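# Raise the tap lever fully

## Task

Push the tap's lever up to its highest position so that it stays there by itself; if it only stays up while the robot holds it, the goal is not met.

## Robot and tools

Robot: two arms, left_arm and right_arm, each with a parallel two-finger gripper and a wrist camera (cam_left_wrist and cam_right_wrist, both 672x504). Results list left first, then right.

Frame: all poses share one scene frame. The origin sits on the table surface midway between the arms. +z is up, +x reaches out across the table, and left_arm is mounted on the +y side. The names left and right do not match image sides. Printed hand positions can be a little wrong, worse when the arm is stretched out. Quaternions are written w first (qw, qx, qy, qz). On a gripper, +z is the direction the fingers point and y is the direction they open and close. end_effector_position is the point between the pads when shut; closed fingertips stick out about 19 mm past it (6 mm when fully open), and closing pushes the tips about 13 mm further out, so keep that clearance from surfaces.

The row: every motion command uses one row of 18 numbers covering both arms, even if only one moves: left x, y, z (metres, absolute target in the scene frame), left qw, qx, qy, qz (absolute target orientation), left gripper position, left gripper speed, then the same nine for the right arm. Position and speed lie in [-1, 1]. Position +1 is fully open (85 mm), 0 is about 41 mm, the pads touch near -0.8, and -1 means close until blocked. Speed -1 is about 20 mm/s of gap change, 0 about 85, +1 about 150. Grip force is not settable; a full close presses roughly 190 to 235 N per pad. To leave a gripper alone, resend its previous position and speed (0 is a real command). To keep an arm still, resend its whole pose from the last result before it was parked, plus its finger numbers. To hold an orientation, keep sending the same quaternion rather than copying the drifting reported one.

execute_actions(actions): a list of actions; each action is up to 15 rows, one per 1/30 s step, the final row repeated to fill 15 steps. An empty list just reports state and images. Each step, the commanded pose is clipped to at most 70 mm and 16 degrees away from the measured pose, and the arm follows by damped inverse kinematics, favouring position over orientation. Large moves therefore need several actions. A target more than 0.6 m from the gripper's current position along any of its own axes is rejected for both arms; if the first action fails this, or any action is malformed, nothing in the call runs.

move(target, speed, blocking): target is one 18-number row of absolute poses; each gripper travels a straight line toward it, all arms finishing together, lasting 0.5 to 10 s (cut off at 10 s). speed is the path top speed in m/s, 0.002 to 0.5, default 0.25; rotation limited to twice that in rad/s. Paths ignore obstacles and the other arm, may lag, wander, or overshoot speed near full extension. Finger numbers are applied at the start. Faster contact hits harder; aiming further past a contact presses harder. blocking=false returns after 0.5 s while motion continues; then only wait or stop is accepted until the move ends. The result adds a move: line with the ending (done, off_target, moving, held, fault) and limits (paced = pose clipped; held = some steps blocked, after which the arm may jump faster), plus each gripper's distance to its target.

wait(seconds): 0 to 10; arms keep their last command, returns early if a running move finishes. stop(): brakes a running move (needs room); fingers continue. zoom_image(camera, region): region [x0, y0, x1, y1] in pixels of that camera's last image, at most 504x504. finished_scene(scene): the number of the scene being ended; irreversible; the lever must already be up and staying up. Replying with no tool call ends everything.

Result lines: state line per arm with position and quaternion; Hand target lines show what the controller is currently driving toward; pose unreachable means the clearance check altered or blocked that arm's command; position_measured_pct is about 50 minus 50 times the finger position (0 = fully open): stopping early below about 90 means something is held or blocking, about 90 or more means pads met on nothing or something very thin. Fingers re-close on their own up to the requested position if the object shifts or slips. Joint positions and torques are listed base to gripper (waist, shoulder, upper arm roll, elbow, forearm roll, wrist pitch, wrist roll); torque readings are offset and noisy. Camera calibration (intrinsics K, distortion, T_world_to_cam) is given and may be slightly off.

Limits and hazards: joint load limits are 48.6 N m for the first four joints and 30.6 N m for the last three; reaching one causes a TORQUE FAULT that halts the arm for 10 s and drops the rest of the call. Holding loads heats motors: MOTOR HOT from 60 °C, and at 75 °C an OVER-TEMPERATURE FAULT lets the arm sag. Elbows never straighten fully. Avoid arm-to-arm contact, slamming into the tap, shoving it hard, or knocking things over. The robot keeps holding its last command while you think. For the lever, approach gently, push or lift it up steadily, then release and withdraw, and confirm from images that it stays raised.

Each tool is called after "Request:" in YAML: its name, and indented under it one key for each argument.

## Session

I'll start by looking at the current state of the scene.

Request:
execute_actions:
  actions: []

Scene clock: 0.00 s.
left_arm: end_effector_position=(+0.1742, +0.1950, +0.3346) position_measured_pct=0.0 end_effector_quat_wxyz=(+0.320, -0.246, +0.893, -0.200) | right_arm: end_effector_position=(+0.3994, -0.2829, +0.2004) position_measured_pct=0.0 end_effector_quat_wxyz=(-0.001, -0.017, +1.000, +0.001)
Joint positions: left_arm=[ 0.462 -1.092  0.184  2.392  0.038  1.067  2.578] | right_arm=[-0.054  0.432  0.001  1.655 -0.002  1.055  1.515]
Joint velocities: left_arm=[-0.    -0.     0.001  0.001  0.001  0.    -0.002] | right_arm=[-0.     0.001  0.     0.001 -0.     0.    -0.   ]
Joint torques (N m, as the joint torque sensors report them, + toward a larger angle): no reading
Hand target (left_arm): +0.174, +0.195, +0.335; +0.320, -0.246, +0.893, -0.200
Hand target (right_arm): +0.399, -0.283, +0.200; -0.001, -0.017, +1.000, +0.001

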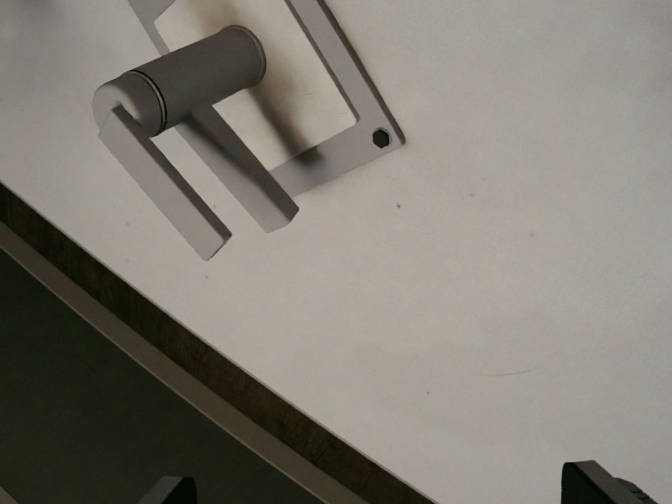

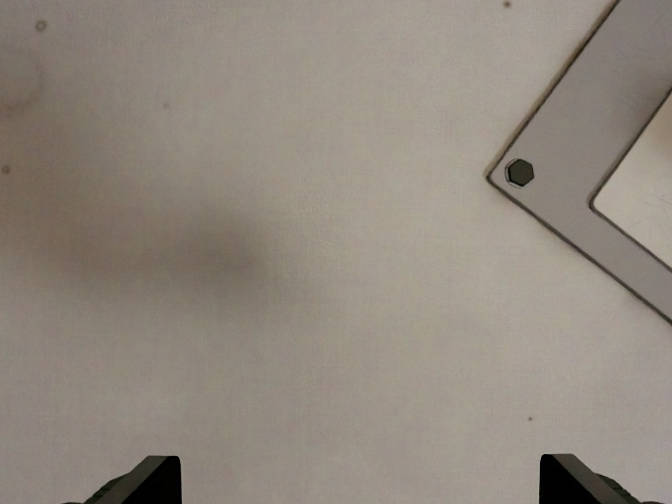

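Request:
zoom_image:
  camera: "cam_left_wrist"
  region: [60, 0, 420, 270]

Request:
zoom_image:
  camera: "cam_right_wrist"
  region: [420, 0, 672, 340]

Region (60, 0, 420, 270) of cam_left_wrist's 672x504 image, scaled by 1.400; it fills the top 378 rows of this view, and the rest is white.

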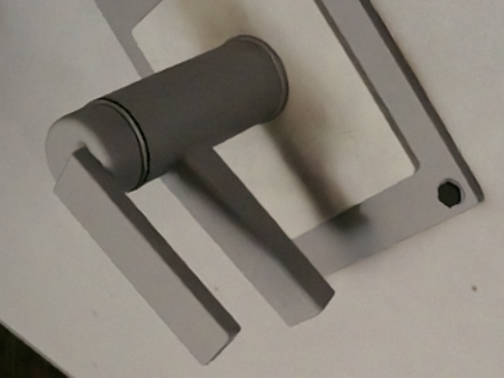

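Region (420, 0, 672, 340) of cam_right_wrist's 672x504 image, scaled by 1.482; it fills the left 374 columns of this view, and the rest is white.

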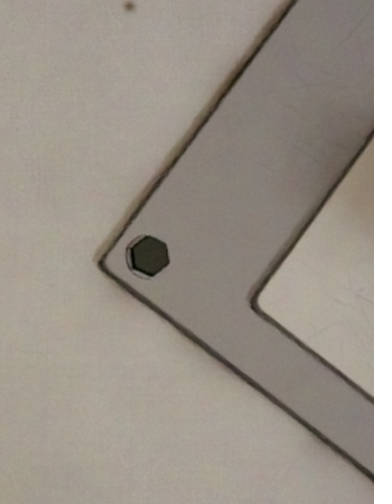

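Request:
move:
  target: [0.2225, 0.06, 0.14, 0.3265, -0.3265, 0.6273, -0.6273, 1.0, 0.0, 0.357, -0.05, 0.30, 0.0, 0.0, 1.0, 0.0, 1.0, 0.0]
  speed: 0.35

Scene clock: 87.07 s.
left_arm: end_effector_position=(+0.2197, +0.0601, +0.1353) position_measured_pct=0.0 end_effector_quat_wxyz=(+0.421, -0.403, +0.586, -0.563) | right_arm: end_effector_position=(+0.3570, -0.0500, +0.3001) position_measured_pct=0.0 end_effector_quat_wxyz=(-0.000, -0.000, +1.000, +0.000)
Joint positions: left_arm=[ 0.427 -2.186  1.915  2.579  1.162  0.628  4.032] | right_arm=[-0.512  0.412 -0.08   1.348  0.032  1.384  0.944]
Joint velocities: left_arm=[ 0.    -0.     0.     0.     0.002  0.     0.001] | right_arm=[-0.001  0.001 -0.    -0.001  0.     0.    -0.   ]
Joint torques (N m, as the joint torque sensors report them, + toward a larger angle): left_arm=[-0.71  1.   -3.97  5.67 -1.37 -1.69  0.3 ] | right_arm=[  0.29 -16.77   0.37  -9.02   0.16  -0.17   0.09]
Hand target (left_arm): +0.221, +0.060, +0.137; +0.422, -0.402, +0.585, -0.564
Hand target (right_arm): +0.357, -0.050, +0.300; -0.000, -0.000, +1.000, +0.000
Off the commanded pose (left_arm): 0.005 m, 16 deg.
Off the commanded pose (right_arm): 0.000 m, 0 deg.
TORQUE FAULT: the external load on joint 2 (shoulder) of the left arm reached its load limit, and that arm stopped for 10 seconds. That time counts as 19 of the actions that you can send in this scene. A torque fault stops only its own arm. That arm's remaining commands of this call were not run. That arm's gripper holds where it stopped, with its grip as last carried out, and that arm accepts commands again: back off and push less far. That arm stops again, at the same cost, whenever a joint's load reaches its limit.
move: fault (left_arm); limits=paced
camera_calibration (this result's frames):
cam_left_wrist: T_world_to_cam=[[0.0509033, 0.0612369, -0.996824, 0.128051], [0.347437, 0.934686, 0.0751617, -0.078222], [0.936321, -0.350159, 0.0263027, -0.0420374], [0, 0, 0, 1]] pos_world=[0.0600195, 0.0505518, 0.13463]
cam_right_wrist: T_world_to_cam=[[-0.000191844, 0.999771, -0.0213768, 0.0551076], [0.999997, 0.000245867, 0.00252456, -0.30162], [0.00252924, -0.0213763, -0.999768, 0.445329], [0, 0, 0, 1]] pos_world=[0.300504, -0.0455014, 0.447165]

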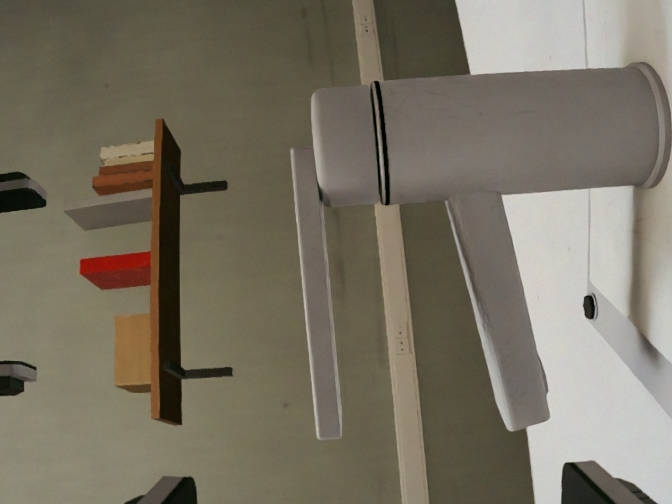

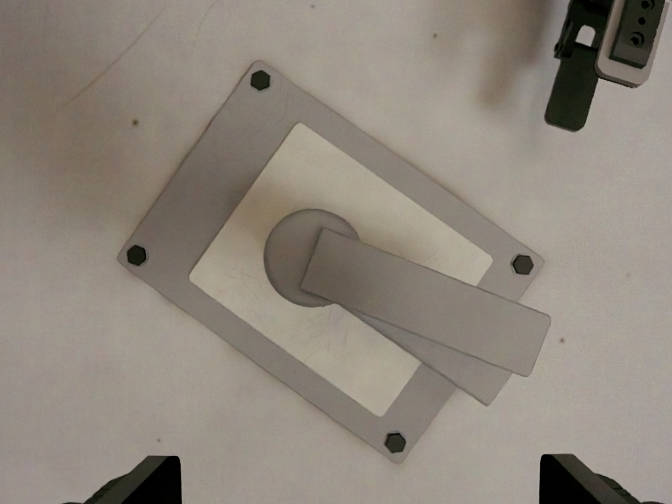

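Request:
zoom_image:
  camera: "cam_right_wrist"
  region: [240, 180, 580, 435]

Request:
zoom_image:
  camera: "cam_left_wrist"
  region: [260, 40, 672, 460]

Region (240, 180, 580, 435) of cam_right_wrist's 672x504 image, scaled by 1.482; it fills the top 378 rows of this view, and the rest is white.

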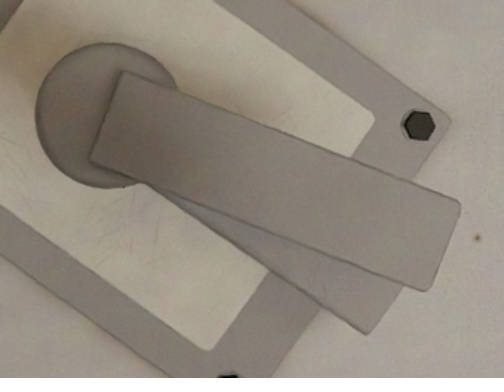

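Region (260, 40, 672, 460) of cam_left_wrist's 672x504 image, scaled by 1.200; it fills the left 494 columns of this view, and the rest is white.

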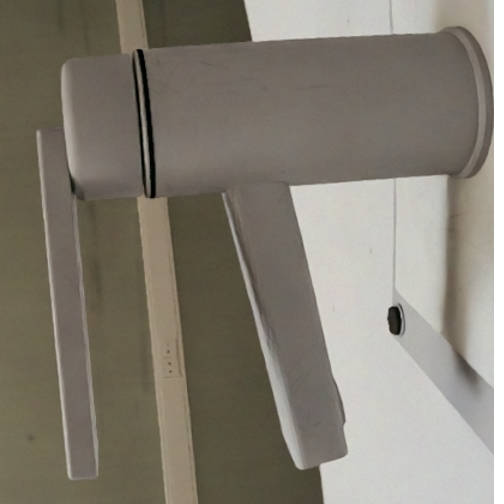

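Request:
move:
  target: [0.174, 0.195, 0.335, 0.320, -0.246, 0.893, -0.200, 1.0, 0.0, 0.357, -0.02, 0.38, 0.0, 0.0, 1.0, 0.0, 1.0, 0.0]
  speed: 0.35

Scene clock: 209.37 s.
left_arm: end_effector_position=(+0.1754, +0.1962, +0.3353) position_measured_pct=0.0 end_effector_quat_wxyz=(+0.321, -0.249, +0.892, -0.200) | right_arm: end_effector_position=(+0.3568, -0.0201, +0.3800) position_measured_pct=0.0 end_effector_quat_wxyz=(-0.000, -0.000, +1.000, +0.000)
Joint positions: left_arm=[ 0.715 -1.016  0.259  2.394 -0.149  1.057  2.937] | right_arm=[-0.57   0.441 -0.08   1.046  0.034  1.655  0.895]
Joint velocities: left_arm=[ 0.005  0.004 -0.002  0.     0.005 -0.    -0.009] | right_arm=[-0.001 -0.001  0.    -0.001  0.     0.    -0.001]
Joint torques (N m, as the joint torque sensors report them, + toward a larger angle): left_arm=[-0.05  6.31 -1.28 -9.79 -0.79 -1.9   0.51] | right_arm=[  0.24 -17.39   0.25  -9.33   0.24  -0.23   0.11]
Hand target (left_arm): +0.175, +0.196, +0.335; +0.320, -0.249, +0.892, -0.200
Hand target (right_arm): +0.357, -0.020, +0.380; -0.000, -0.000, +1.000, +0.000
Off the commanded pose (left_arm): 0.002 m, 0 deg.
Off the commanded pose (right_arm): 0.000 m, 0 deg.
move: done; limits=paced
camera_calibration (this result's frames):
cam_left_wrist: T_world_to_cam=[[-0.265144, 0.806355, -0.528669, 0.0736161], [0.69942, 0.538259, 0.470201, -0.321493], [0.663709, -0.245091, -0.706697, 0.314856], [0, 0, 0, 1]] pos_world=[0.0354052, 0.190854, 0.412592]
cam_right_wrist: T_world_to_cam=[[-0.000172921, 0.999767, -0.0215737, 0.0270341], [0.999994, 0.000244353, 0.00330851, -0.301954], [0.00331301, -0.021573, -0.999762, 0.525605], [0, 0, 0, 1]] pos_world=[0.300216, -0.0156151, 0.527062]

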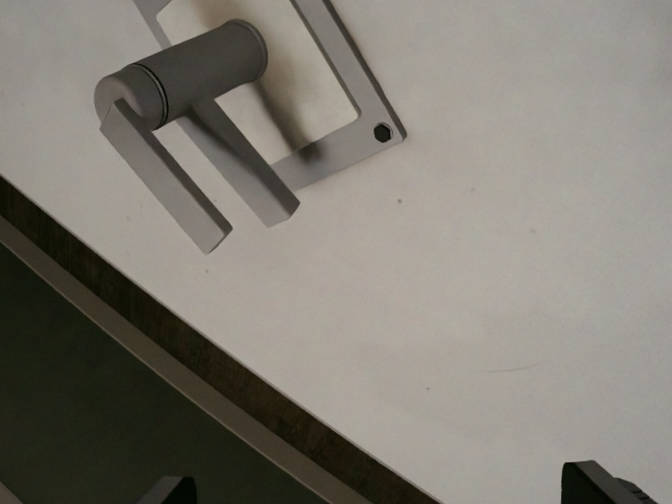

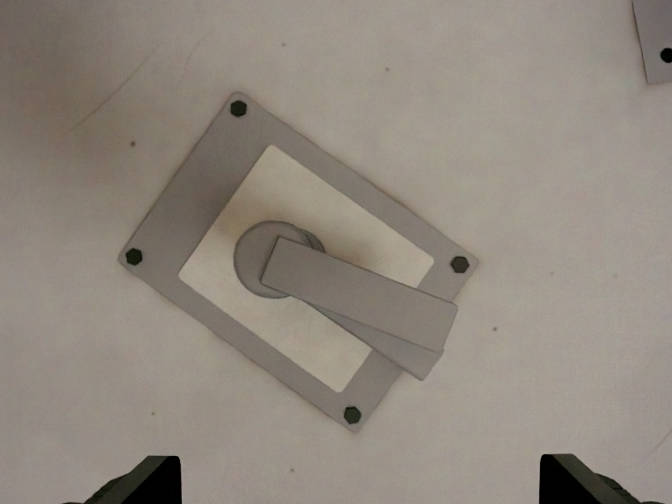

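Request:
move:
  target: [0.348, 0.0705, 0.125, 0.1313, -0.1313, -0.6948, 0.6948, -1.0, 0.5, 0.357, -0.02, 0.38, 0.0, 0.0, 1.0, 0.0, 1.0, 0.0]
  speed: 0.35

Scene clock: 217.50 s.
left_arm: end_effector_position=(+0.3483, +0.0712, +0.1242) position_measured_pct=91.7 end_effector_quat_wxyz=(-0.132, +0.129, +0.697, -0.693) | right_arm: end_effector_position=(+0.3570, -0.0200, +0.3800) position_measured_pct=0.0 end_effector_quat_wxyz=(-0.000, -0.000, +1.000, -0.000)
Joint positions: left_arm=[ 2.343 -1.938 -1.755  1.857 -0.369  0.975  1.504] | right_arm=[-0.57   0.442 -0.08   1.045  0.034  1.656  0.895]
Joint velocities: left_arm=[ 0.014 -0.009 -0.003 -0.003  0.005 -0.    -0.005] | right_arm=[-0.    -0.001  0.    -0.001 -0.     0.    -0.001]
Joint torques (N m, as the joint torque sensors report them, + toward a larger angle): left_arm=[ 0.11 12.48  9.06  4.65  2.34  0.27  0.29] | right_arm=[  0.24 -17.63   0.5   -9.04   0.17  -0.22   0.21]
Hand target (left_arm): +0.348, +0.071, +0.124; -0.132, +0.129, +0.697, -0.693
Hand target (right_arm): +0.357, -0.020, +0.380; +0.000, -0.000, +1.000, -0.000
Off the commanded pose (left_arm): 0.001 m, 0 deg.
Off the commanded pose (right_arm): 0.000 m, 0 deg.
move: done; limits=paced
camera_calibration (this result's frames):
cam_left_wrist: T_world_to_cam=[[0.0145506, -0.0430954, -0.998965, 0.130075], [0.921199, -0.387921, 0.0301528, -0.232522], [-0.388819, -0.920684, 0.034055, 0.342984], [0, 0, 0, 1]] pos_world=[0.345666, 0.231186, 0.125272]
cam_right_wrist: T_world_to_cam=[[0.000345397, 0.999767, -0.0215884, 0.0267239], [0.999994, -0.0002721, 0.00339802, -0.30217], [0.00339136, -0.0215895, -0.999761, 0.525549], [0, 0, 0, 1]] pos_world=[0.300376, -0.0154536, 0.527027]

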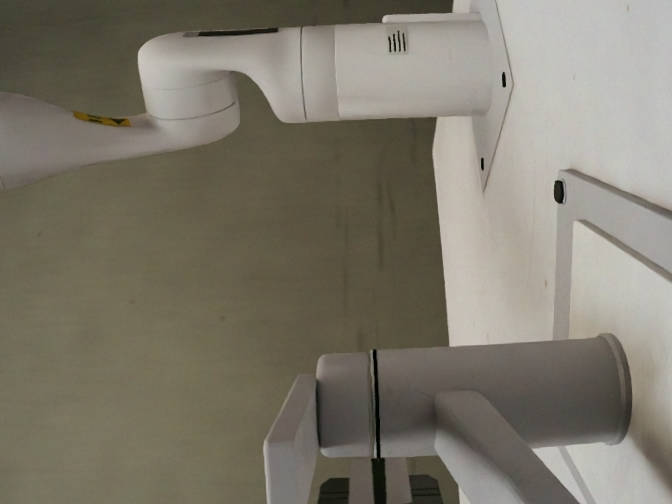

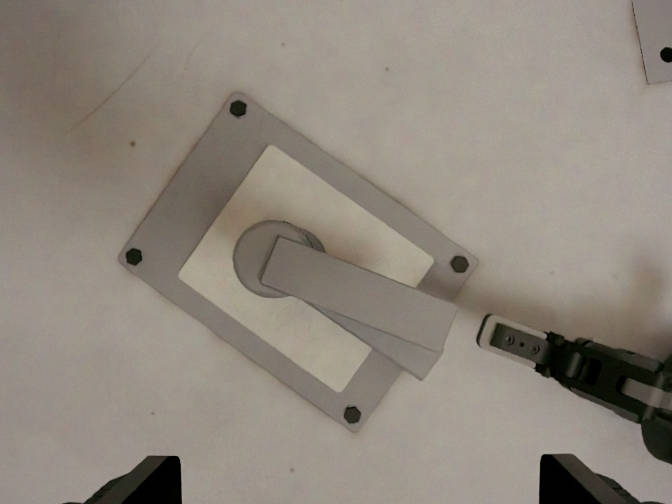

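Request:
zoom_image:
  camera: "cam_right_wrist"
  region: [220, 200, 672, 460]

Request:
zoom_image:
  camera: "cam_left_wrist"
  region: [200, 300, 672, 504]

Region (220, 200, 672, 460) of cam_right_wrist's 672x504 image, scaled by 1.115; it fills the top 290 rows of this view, and the rest is white.

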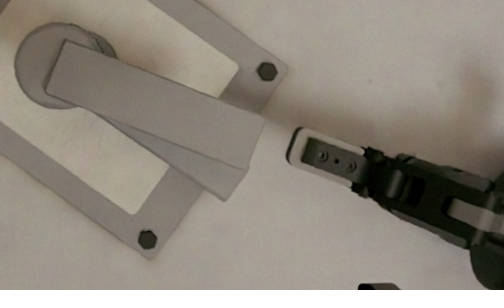

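Region (200, 300, 672, 504) of cam_left_wrist's 672x504 image, scaled by 1.068; it fills the top 218 rows of this view, and the rest is white.

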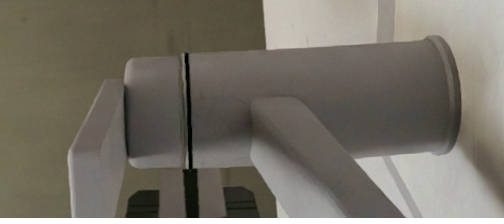

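Request:
execute_actions:
  actions:
    - [[0.3481,0.0705,0.1235,0.1313,-0.1313,-0.6948,0.6948,-1,0.5,0.357,-0.02,0.38,0,0,1,0,1,0],[0.3476,0.0686,0.1225,0.1313,-0.1313,-0.6948,0.6948,-1,0.5,0.357,-0.02,0.38,0,0,1,0,1,0],[0.3469,0.0656,0.1215,0.1313,-0.1313,-0.6948,0.6948,-1,0.5,0.357,-0.02,0.38,0,0,1,0,1,0],[0.3459,0.0618,0.1205,0.1313,-0.1313,-0.6948,0.6948,-1,0.5,0.357,-0.02,0.38,0,0,1,0,1,0],[0.3448,0.0572,0.120,0.1313,-0.1313,-0.6948,0.6948,-1,0.5,0.357,-0.02,0.38,0,0,1,0,1,0],[0.3435,0.0523,0.120,0.1313,-0.1313,-0.6948,0.6948,-1,0.5,0.357,-0.02,0.38,0,0,1,0,1,0],[0.3422,0.0470,0.120,0.1313,-0.1313,-0.6948,0.6948,-1,0.5,0.357,-0.02,0.38,0,0,1,0,1,0],[0.3408,0.0416,0.120,0.1313,-0.1313,-0.6948,0.6948,-1,0.5,0.357,-0.02,0.38,0,0,1,0,1,0],[0.3395,0.0363,0.120,0.1313,-0.1313,-0.6948,0.6948,-1,0.5,0.357,-0.02,0.38,0,0,1,0,1,0],[0.3382,0.0313,0.120,0.1313,-0.1313,-0.6948,0.6948,-1,0.5,0.357,-0.02,0.38,0,0,1,0,1,0],[0.3371,0.0268,0.120,0.1313,-0.1313,-0.6948,0.6948,-1,0.5,0.357,-0.02,0.38,0,0,1,0,1,0],[0.3361,0.0230,0.120,0.1313,-0.1313,-0.6948,0.6948,-1,0.5,0.357,-0.02,0.38,0,0,1,0,1,0],[0.3354,0.0200,0.120,0.1313,-0.1313,-0.6948,0.6948,-1,0.5,0.357,-0.02,0.38,0,0,1,0,1,0],[0.3349,0.0181,0.120,0.1313,-0.1313,-0.6948,0.6948,-1,0.5,0.357,-0.02,0.38,0,0,1,0,1,0],[0.3347,0.0174,0.120,0.1313,-0.1313,-0.6948,0.6948,-1,0.5,0.357,-0.02,0.38,0,0,1,0,1,0]]
    - [[0.3347,0.0174,0.120,0.1313,-0.1313,-0.6948,0.6948,-1,0.5,0.357,-0.02,0.38,0,0,1,0,1,0],[0.3347,0.0174,0.120,0.1313,-0.1313,-0.6948,0.6948,-1,0.5,0.357,-0.02,0.38,0,0,1,0,1,0],[0.3347,0.0174,0.120,0.1313,-0.1313,-0.6948,0.6948,-1,0.5,0.357,-0.02,0.38,0,0,1,0,1,0],[0.3347,0.0174,0.120,0.1313,-0.1313,-0.6948,0.6948,-1,0.5,0.357,-0.02,0.38,0,0,1,0,1,0],[0.3347,0.0174,0.120,0.1313,-0.1313,-0.6948,0.6948,-1,0.5,0.357,-0.02,0.38,0,0,1,0,1,0]]

Scene clock: 266.23 s.
left_arm: end_effector_position=(+0.3347, +0.0174, +0.1200) position_measured_pct=91.7 end_effector_quat_wxyz=(-0.131, +0.131, +0.695, -0.695) | right_arm: end_effector_position=(+0.3570, -0.0200, +0.3800) position_measured_pct=0.0 end_effector_quat_wxyz=(-0.000, +0.000, +1.000, -0.000)
Joint positions: left_arm=[ 2.448 -1.971 -1.767  1.908 -0.404  0.821  1.515] | right_arm=[-0.57   0.442 -0.08   1.045  0.034  1.656  0.895]
Joint velocities: left_arm=[ 0.001 -0.     0.001 -0.     0.     0.     0.001] | right_arm=[ 0.001  0.     0.     0.001 -0.    -0.     0.001]
Joint torques (N m, as the joint torque sensors report them, + toward a larger angle): left_arm=[ 0.2  12.65  9.18  4.67  2.17  0.1   0.12] | right_arm=[ -0.01 -17.42   0.44  -9.2    0.21  -0.17   0.01]
Hand target (left_arm): +0.335, +0.017, +0.120; -0.131, +0.131, +0.695, -0.695
Hand target (right_arm): +0.357, -0.020, +0.380; -0.000, -0.000, +1.000, -0.000
Off the commanded pose (left_arm): 0.000 m, 0 deg.
Off the commanded pose (right_arm): 0.000 m, 0 deg.
camera_calibration (this result's frames):
cam_left_wrist: T_world_to_cam=[[0.0169965, -0.0504295, -0.998583, 0.123035], [0.92, -0.390318, 0.0353704, -0.24091], [-0.391549, -0.919298, 0.0397611, 0.288494], [0, 0, 0, 1]] pos_world=[0.332506, 0.177384, 0.119911]
cam_right_wrist: T_world_to_cam=[[0.000346056, 0.999767, -0.0215884, 0.0267234], [0.999994, -0.000272767, 0.00339767, -0.302169], [0.00339099, -0.0215894, -0.999761, 0.525549], [0, 0, 0, 1]] pos_world=[0.300376, -0.0154533, 0.527027]

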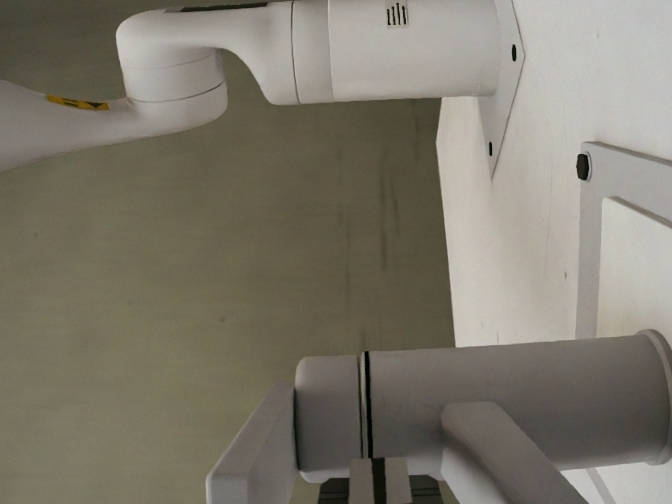

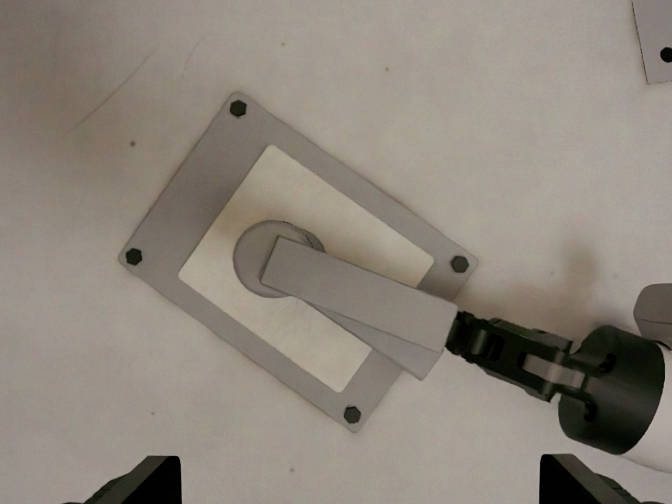

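Request:
execute_actions:
  actions:
    - [[0.3347,0.0174,0.1202,0.1313,-0.1313,-0.6948,0.6948,-1,0.5,0.357,-0.02,0.38,0,0,1,0,1,0],[0.3347,0.0174,0.1206,0.1313,-0.1313,-0.6948,0.6948,-1,0.5,0.357,-0.02,0.38,0,0,1,0,1,0],[0.3347,0.0174,0.1214,0.1313,-0.1313,-0.6948,0.6948,-1,0.5,0.357,-0.02,0.38,0,0,1,0,1,0],[0.3347,0.0174,0.1224,0.1313,-0.1313,-0.6948,0.6948,-1,0.5,0.357,-0.02,0.38,0,0,1,0,1,0],[0.3347,0.0174,0.1236,0.1313,-0.1313,-0.6948,0.6948,-1,0.5,0.357,-0.02,0.38,0,0,1,0,1,0],[0.3347,0.0174,0.1251,0.1313,-0.1313,-0.6948,0.6948,-1,0.5,0.357,-0.02,0.38,0,0,1,0,1,0],[0.3347,0.0174,0.1268,0.1313,-0.1313,-0.6948,0.6948,-1,0.5,0.357,-0.02,0.38,0,0,1,0,1,0],[0.3347,0.0174,0.1286,0.1313,-0.1313,-0.6948,0.6948,-1,0.5,0.357,-0.02,0.38,0,0,1,0,1,0],[0.3347,0.0174,0.1306,0.1313,-0.1313,-0.6948,0.6948,-1,0.5,0.357,-0.02,0.38,0,0,1,0,1,0],[0.3347,0.0174,0.1327,0.1313,-0.1313,-0.6948,0.6948,-1,0.5,0.357,-0.02,0.38,0,0,1,0,1,0],[0.3347,0.0174,0.1349,0.1313,-0.1313,-0.6948,0.6948,-1,0.5,0.357,-0.02,0.38,0,0,1,0,1,0],[0.3347,0.0174,0.1372,0.1313,-0.1313,-0.6948,0.6948,-1,0.5,0.357,-0.02,0.38,0,0,1,0,1,0],[0.3347,0.0173,0.1396,0.1313,-0.1313,-0.6948,0.6948,-1,0.5,0.357,-0.02,0.38,0,0,1,0,1,0],[0.3346,0.0171,0.1420,0.1313,-0.1313,-0.6948,0.6948,-1,0.5,0.357,-0.02,0.38,0,0,1,0,1,0],[0.3345,0.0168,0.1445,0.1313,-0.1313,-0.6948,0.6948,-1,0.5,0.357,-0.02,0.38,0,0,1,0,1,0]]
    - [[0.3344,0.0166,0.1469,0.1313,-0.1313,-0.6948,0.6948,-1,0.5,0.357,-0.02,0.38,0,0,1,0,1,0],[0.3342,0.0162,0.1493,0.1313,-0.1313,-0.6948,0.6948,-1,0.5,0.357,-0.02,0.38,0,0,1,0,1,0],[0.3340,0.0157,0.1516,0.1313,-0.1313,-0.6948,0.6948,-1,0.5,0.357,-0.02,0.38,0,0,1,0,1,0],[0.3339,0.0153,0.1539,0.1313,-0.1313,-0.6948,0.6948,-1,0.5,0.357,-0.02,0.38,0,0,1,0,1,0],[0.3336,0.0147,0.1560,0.1313,-0.1313,-0.6948,0.6948,-1,0.5,0.357,-0.02,0.38,0,0,1,0,1,0],[0.3334,0.0141,0.1581,0.1313,-0.1313,-0.6948,0.6948,-1,0.5,0.357,-0.02,0.38,0,0,1,0,1,0],[0.3332,0.0136,0.1600,0.1313,-0.1313,-0.6948,0.6948,-1,0.5,0.357,-0.02,0.38,0,0,1,0,1,0],[0.3330,0.0130,0.1617,0.1313,-0.1313,-0.6948,0.6948,-1,0.5,0.357,-0.02,0.38,0,0,1,0,1,0],[0.3328,0.0125,0.1632,0.1313,-0.1313,-0.6948,0.6948,-1,0.5,0.357,-0.02,0.38,0,0,1,0,1,0],[0.3326,0.0120,0.1646,0.1313,-0.1313,-0.6948,0.6948,-1,0.5,0.357,-0.02,0.38,0,0,1,0,1,0],[0.3324,0.0115,0.1658,0.1313,-0.1313,-0.6948,0.6948,-1,0.5,0.357,-0.02,0.38,0,0,1,0,1,0],[0.3323,0.0112,0.1667,0.1313,-0.1313,-0.6948,0.6948,-1,0.5,0.357,-0.02,0.38,0,0,1,0,1,0],[0.3322,0.0109,0.1674,0.1313,-0.1313,-0.6948,0.6948,-1,0.5,0.357,-0.02,0.38,0,0,1,0,1,0],[0.3321,0.0107,0.1678,0.1313,-0.1313,-0.6948,0.6948,-1,0.5,0.357,-0.02,0.38,0,0,1,0,1,0],[0.3320,0.0106,0.1679,0.1313,-0.1313,-0.6948,0.6948,-1,0.5,0.357,-0.02,0.38,0,0,1,0,1,0]]
    - [[0.3320,0.0106,0.1679,0.1313,-0.1313,-0.6948,0.6948,-1,0.5,0.357,-0.02,0.38,0,0,1,0,1,0]]

Scene clock: 298.70 s.
left_arm: end_effector_position=(+0.3323, +0.0107, +0.1669) position_measured_pct=91.7 end_effector_quat_wxyz=(-0.131, +0.131, +0.696, -0.694) | right_arm: end_effector_position=(+0.3570, -0.0200, +0.3800) position_measured_pct=0.0 end_effector_quat_wxyz=(-0.000, -0.000, +1.000, -0.000)
Joint positions: left_arm=[ 2.475 -1.894 -1.699  1.971 -0.362  0.76   1.591] | right_arm=[-0.57   0.442 -0.08   1.045  0.034  1.656  0.895]
Joint velocities: left_arm=[ 0.001 -0.001  0.002 -0.    -0.002  0.001  0.004] | right_arm=[-0.    -0.001  0.     0.001 -0.001 -0.    -0.   ]
Joint torques (N m, as the joint torque sensors report them, + toward a larger angle): left_arm=[ 0.4  12.13 10.54  4.09  2.6  -0.28  0.1 ] | right_arm=[  0.3  -17.6    0.31  -9.15   0.24  -0.32   0.12]
Hand target (left_arm): +0.332, +0.011, +0.168; -0.131, +0.131, +0.695, -0.695
Hand target (right_arm): +0.357, -0.020, +0.380; -0.000, -0.000, +1.000, -0.000
Off the commanded pose (left_arm): 0.001 m, 0 deg.
Off the commanded pose (right_arm): 0.000 m, 0 deg.
camera_calibration (this result's frames):
cam_left_wrist: T_world_to_cam=[[0.017235, -0.0486174, -0.998669, 0.169486], [0.92019, -0.389917, 0.0348627, -0.242948], [-0.391093, -0.919566, 0.038017, 0.279657], [0, 0, 0, 1]] pos_world=[0.330009, 0.170673, 0.167098]
cam_right_wrist: T_world_to_cam=[[0.000345833, 0.999767, -0.0215883, 0.0267233], [0.999994, -0.000272545, 0.00339764, -0.302169], [0.00339097, -0.0215893, -0.999761, 0.525549], [0, 0, 0, 1]] pos_world=[0.300376, -0.0154531, 0.527027]

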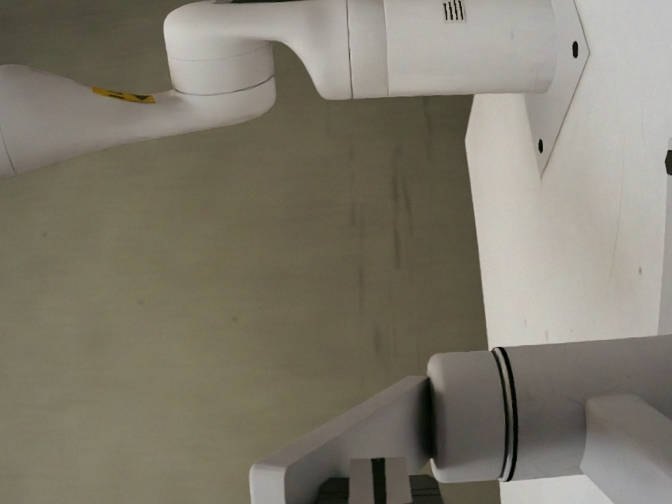

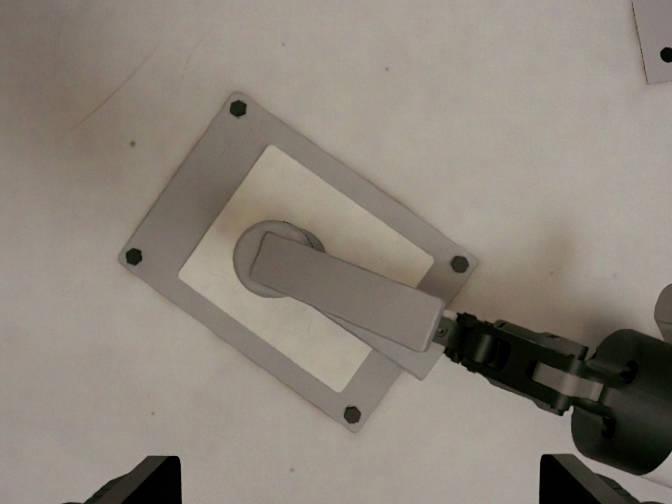

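Request:
move:
  target: [0.3264, -0.0038, 0.1901, 0.1313, -0.1313, -0.6948, 0.6948, -1, 0.5, 0.357, -0.02, 0.38, 0, 0, 1, 0, 1, 0]
  speed: 0.06

Scene clock: 311.53 s.
left_arm: end_effector_position=(+0.3413, +0.0024, +0.1699) position_measured_pct=91.7 end_effector_quat_wxyz=(-0.120, +0.120, +0.710, -0.684) | right_arm: end_effector_position=(+0.3570, -0.0200, +0.3800) position_measured_pct=0.0 end_effector_quat_wxyz=(-0.000, +0.000, +1.000, -0.000)
Joint positions: left_arm=[ 2.492 -1.864 -1.683  1.985 -0.391  0.704  1.649] | right_arm=[-0.57   0.442 -0.08   1.045  0.034  1.656  0.895]
Joint velocities: left_arm=[-0.001 -0.022  0.029 -0.    -0.055  0.014  0.053] | right_arm=[-0.001  0.001  0.     0.001  0.    -0.    -0.001]
Joint torques (N m, as the joint torque sensors report them, + toward a larger angle): left_arm=[13.95  8.11 30.48 20.67 13.51 -1.09  0.17] | right_arm=[  0.28 -17.57   0.5   -9.35   0.29  -0.19   0.05]
Hand target (left_arm): +0.326, -0.003, +0.189; -0.132, +0.131, +0.695, -0.695
Hand target (right_arm): +0.357, -0.020, +0.380; -0.000, -0.000, +1.000, -0.000
Off the commanded pose (left_arm): 0.026 m, 3 deg.
Off the commanded pose (right_arm): 0.000 m, 0 deg.
move: off_target (left_arm)
camera_calibration (this result's frames):
cam_left_wrist: T_world_to_cam=[[0.0241278, -0.0131323, -0.999623, 0.169672], [0.931962, -0.36153, 0.0272442, -0.257334], [-0.361751, -0.932268, 0.0035159, 0.271266], [0, 0, 0, 1]] pos_world=[0.333862, 0.162087, 0.175665]
cam_right_wrist: T_world_to_cam=[[0.000346193, 0.999767, -0.0215883, 0.0267232], [0.999994, -0.000272907, 0.00339758, -0.302169], [0.0033909, -0.0215893, -0.999761, 0.525549], [0, 0, 0, 1]] pos_world=[0.300376, -0.0154532, 0.527027]

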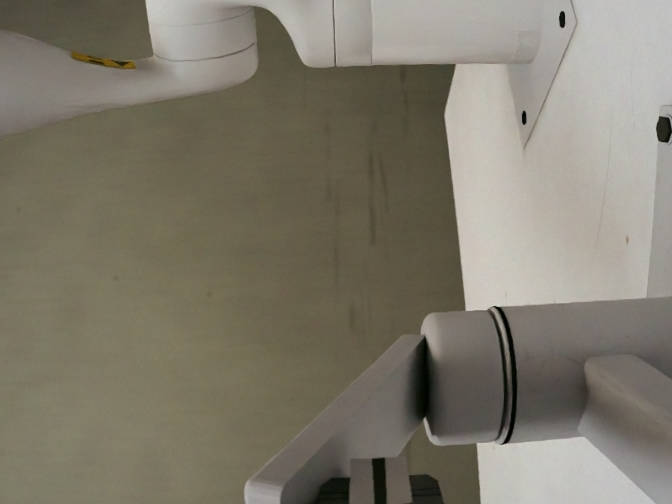

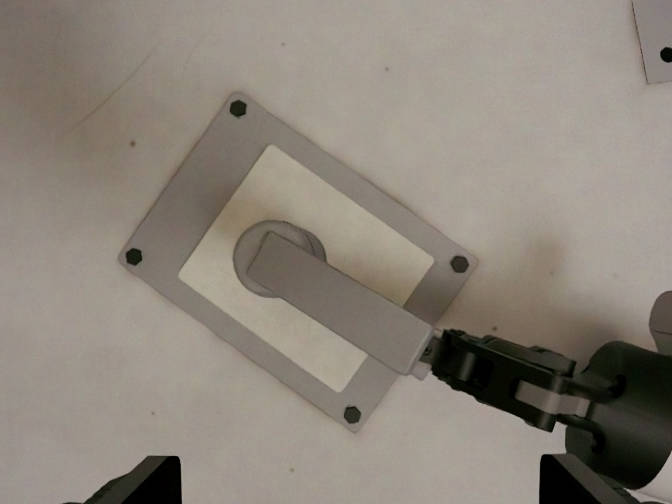

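Request:
move:
  target: [0.345, 0.015, 0.150, 0.1313, -0.1313, -0.6948, 0.6948, -1, 0.5, 0.357, -0.02, 0.38, 0, 0, 1, 0, 1, 0]
  speed: 0.08

Scene clock: 315.77 s.
left_arm: end_effector_position=(+0.3450, +0.0150, +0.1501) position_measured_pct=91.7 end_effector_quat_wxyz=(-0.131, +0.132, +0.695, -0.695) | right_arm: end_effector_position=(+0.3570, -0.0200, +0.3800) position_measured_pct=0.0 end_effector_quat_wxyz=(-0.000, -0.000, +1.000, -0.000)
Joint positions: left_arm=[ 2.473 -1.934 -1.695  1.911 -0.393  0.82   1.584] | right_arm=[-0.57   0.442 -0.08   1.045  0.034  1.656  0.895]
Joint velocities: left_arm=[-0.001 -0.006 -0.001 -0.001  0.004 -0.    -0.004] | right_arm=[ 0.    -0.     0.     0.001  0.     0.     0.   ]
Joint torques (N m, as the joint torque sensors report them, + toward a larger angle): left_arm=[ 0.15 12.67  9.14  3.98  2.2  -0.01  0.16] | right_arm=[  0.43 -17.42   0.58  -9.33   0.14  -0.16   0.01]
Hand target (left_arm): +0.345, +0.015, +0.150; -0.131, +0.131, +0.695, -0.695
Hand target (right_arm): +0.357, -0.020, +0.380; -0.000, -0.000, +1.000, -0.000
Off the commanded pose (left_arm): 0.000 m, 0 deg.
Off the commanded pose (right_arm): 0.000 m, 0 deg.
move: done
camera_calibration (this result's frames):
cam_left_wrist: T_world_to_cam=[[0.0176321, -0.0500713, -0.99859, 0.152578], [0.91982, -0.390702, 0.0358319, -0.252364], [-0.391945, -0.919154, 0.0391677, 0.289316], [0, 0, 0, 1]] pos_world=[0.342835, 0.174967, 0.150074]
cam_right_wrist: T_world_to_cam=[[0.000345775, 0.999767, -0.021588, 0.0267231], [0.999994, -0.000272486, 0.00339775, -0.302169], [0.00339108, -0.0215891, -0.999761, 0.525549], [0, 0, 0, 1]] pos_world=[0.300376, -0.0154531, 0.527027]

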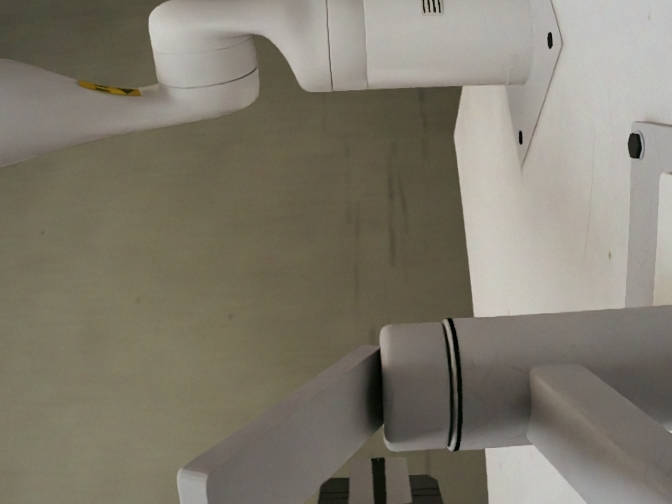

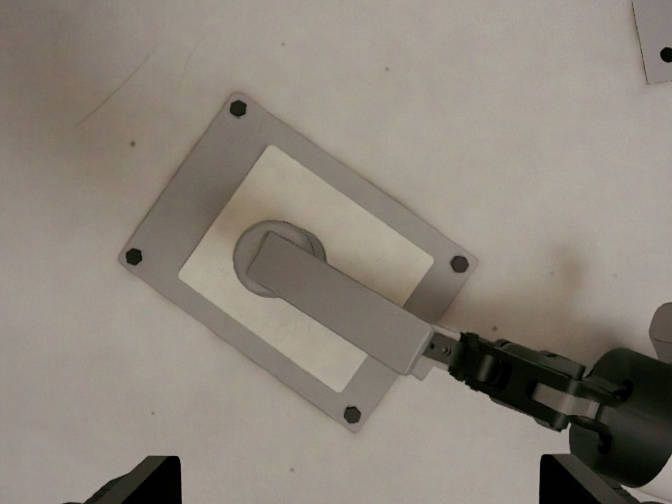

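Request:
wait:
  seconds: 2

Scene clock: 320.80 s.
left_arm: end_effector_position=(+0.3450, +0.0150, +0.1501) position_measured_pct=91.7 end_effector_quat_wxyz=(-0.131, +0.131, +0.695, -0.695) | right_arm: end_effector_position=(+0.3570, -0.0200, +0.3800) position_measured_pct=0.0 end_effector_quat_wxyz=(-0.000, +0.000, +1.000, -0.000)
Joint positions: left_arm=[ 2.473 -1.935 -1.695  1.911 -0.393  0.82   1.584] | right_arm=[-0.57   0.442 -0.08   1.045  0.034  1.656  0.895]
Joint velocities: left_arm=[ 0.     0.    -0.002  0.001  0.     0.    -0.   ] | right_arm=[-0.001  0.001 -0.     0.    -0.    -0.     0.   ]
Joint torques (N m, as the joint torque sensors report them, + toward a larger angle): left_arm=[-0.01 12.42  9.34  4.1   2.18  0.08  0.01] | right_arm=[  0.3  -17.35   0.35  -9.28   0.28  -0.26   0.11]
Hand target (left_arm): +0.345, +0.015, +0.150; -0.131, +0.131, +0.695, -0.695
Hand target (right_arm): +0.357, -0.020, +0.380; -0.000, -0.000, +1.000, -0.000
Off the commanded pose (left_arm): 0.000 m, 0 deg.
Off the commanded pose (right_arm): 0.000 m, 0 deg.
wait: 2.00 s; at rest from the start
camera_calibration (this result's frames):
cam_left_wrist: T_world_to_cam=[[0.0170443, -0.0506725, -0.99857, 0.152775], [0.919904, -0.390531, 0.0355191, -0.25236], [-0.391772, -0.919194, 0.0399575, 0.289089], [0, 0, 0, 1]] pos_world=[0.3428, 0.174917, 0.149968]
cam_right_wrist: T_world_to_cam=[[0.0003461, 0.999767, -0.0215882, 0.0267231], [0.999994, -0.000272815, 0.00339753, -0.302169], [0.00339084, -0.0215893, -0.999761, 0.525549], [0, 0, 0, 1]] pos_world=[0.300376, -0.0154531, 0.527027]

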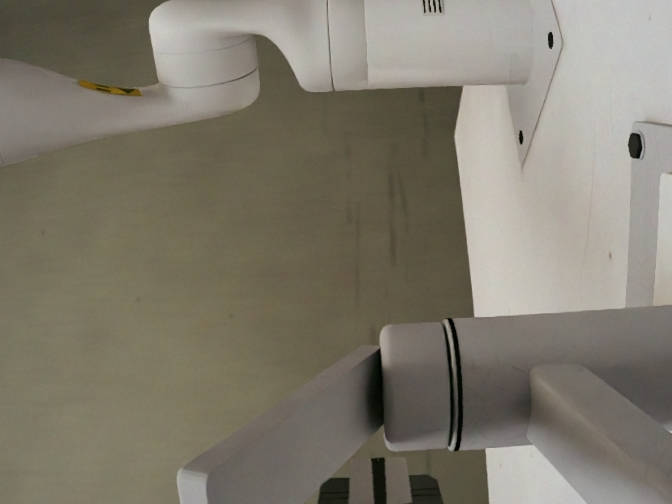

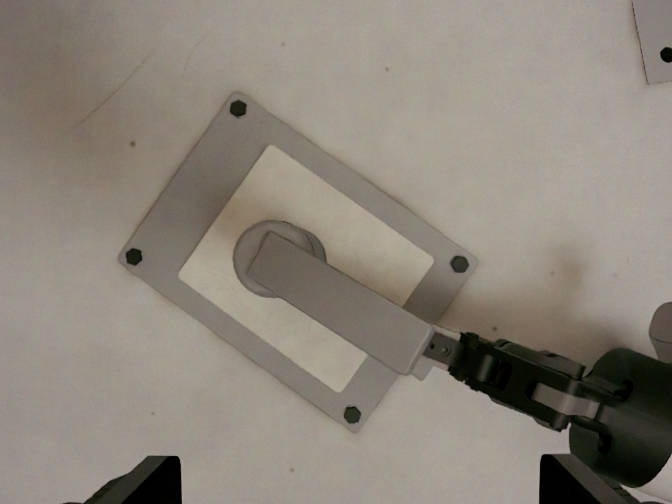

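Request:
finished_scene:
  scene: 1

The scene is finished: the task was done.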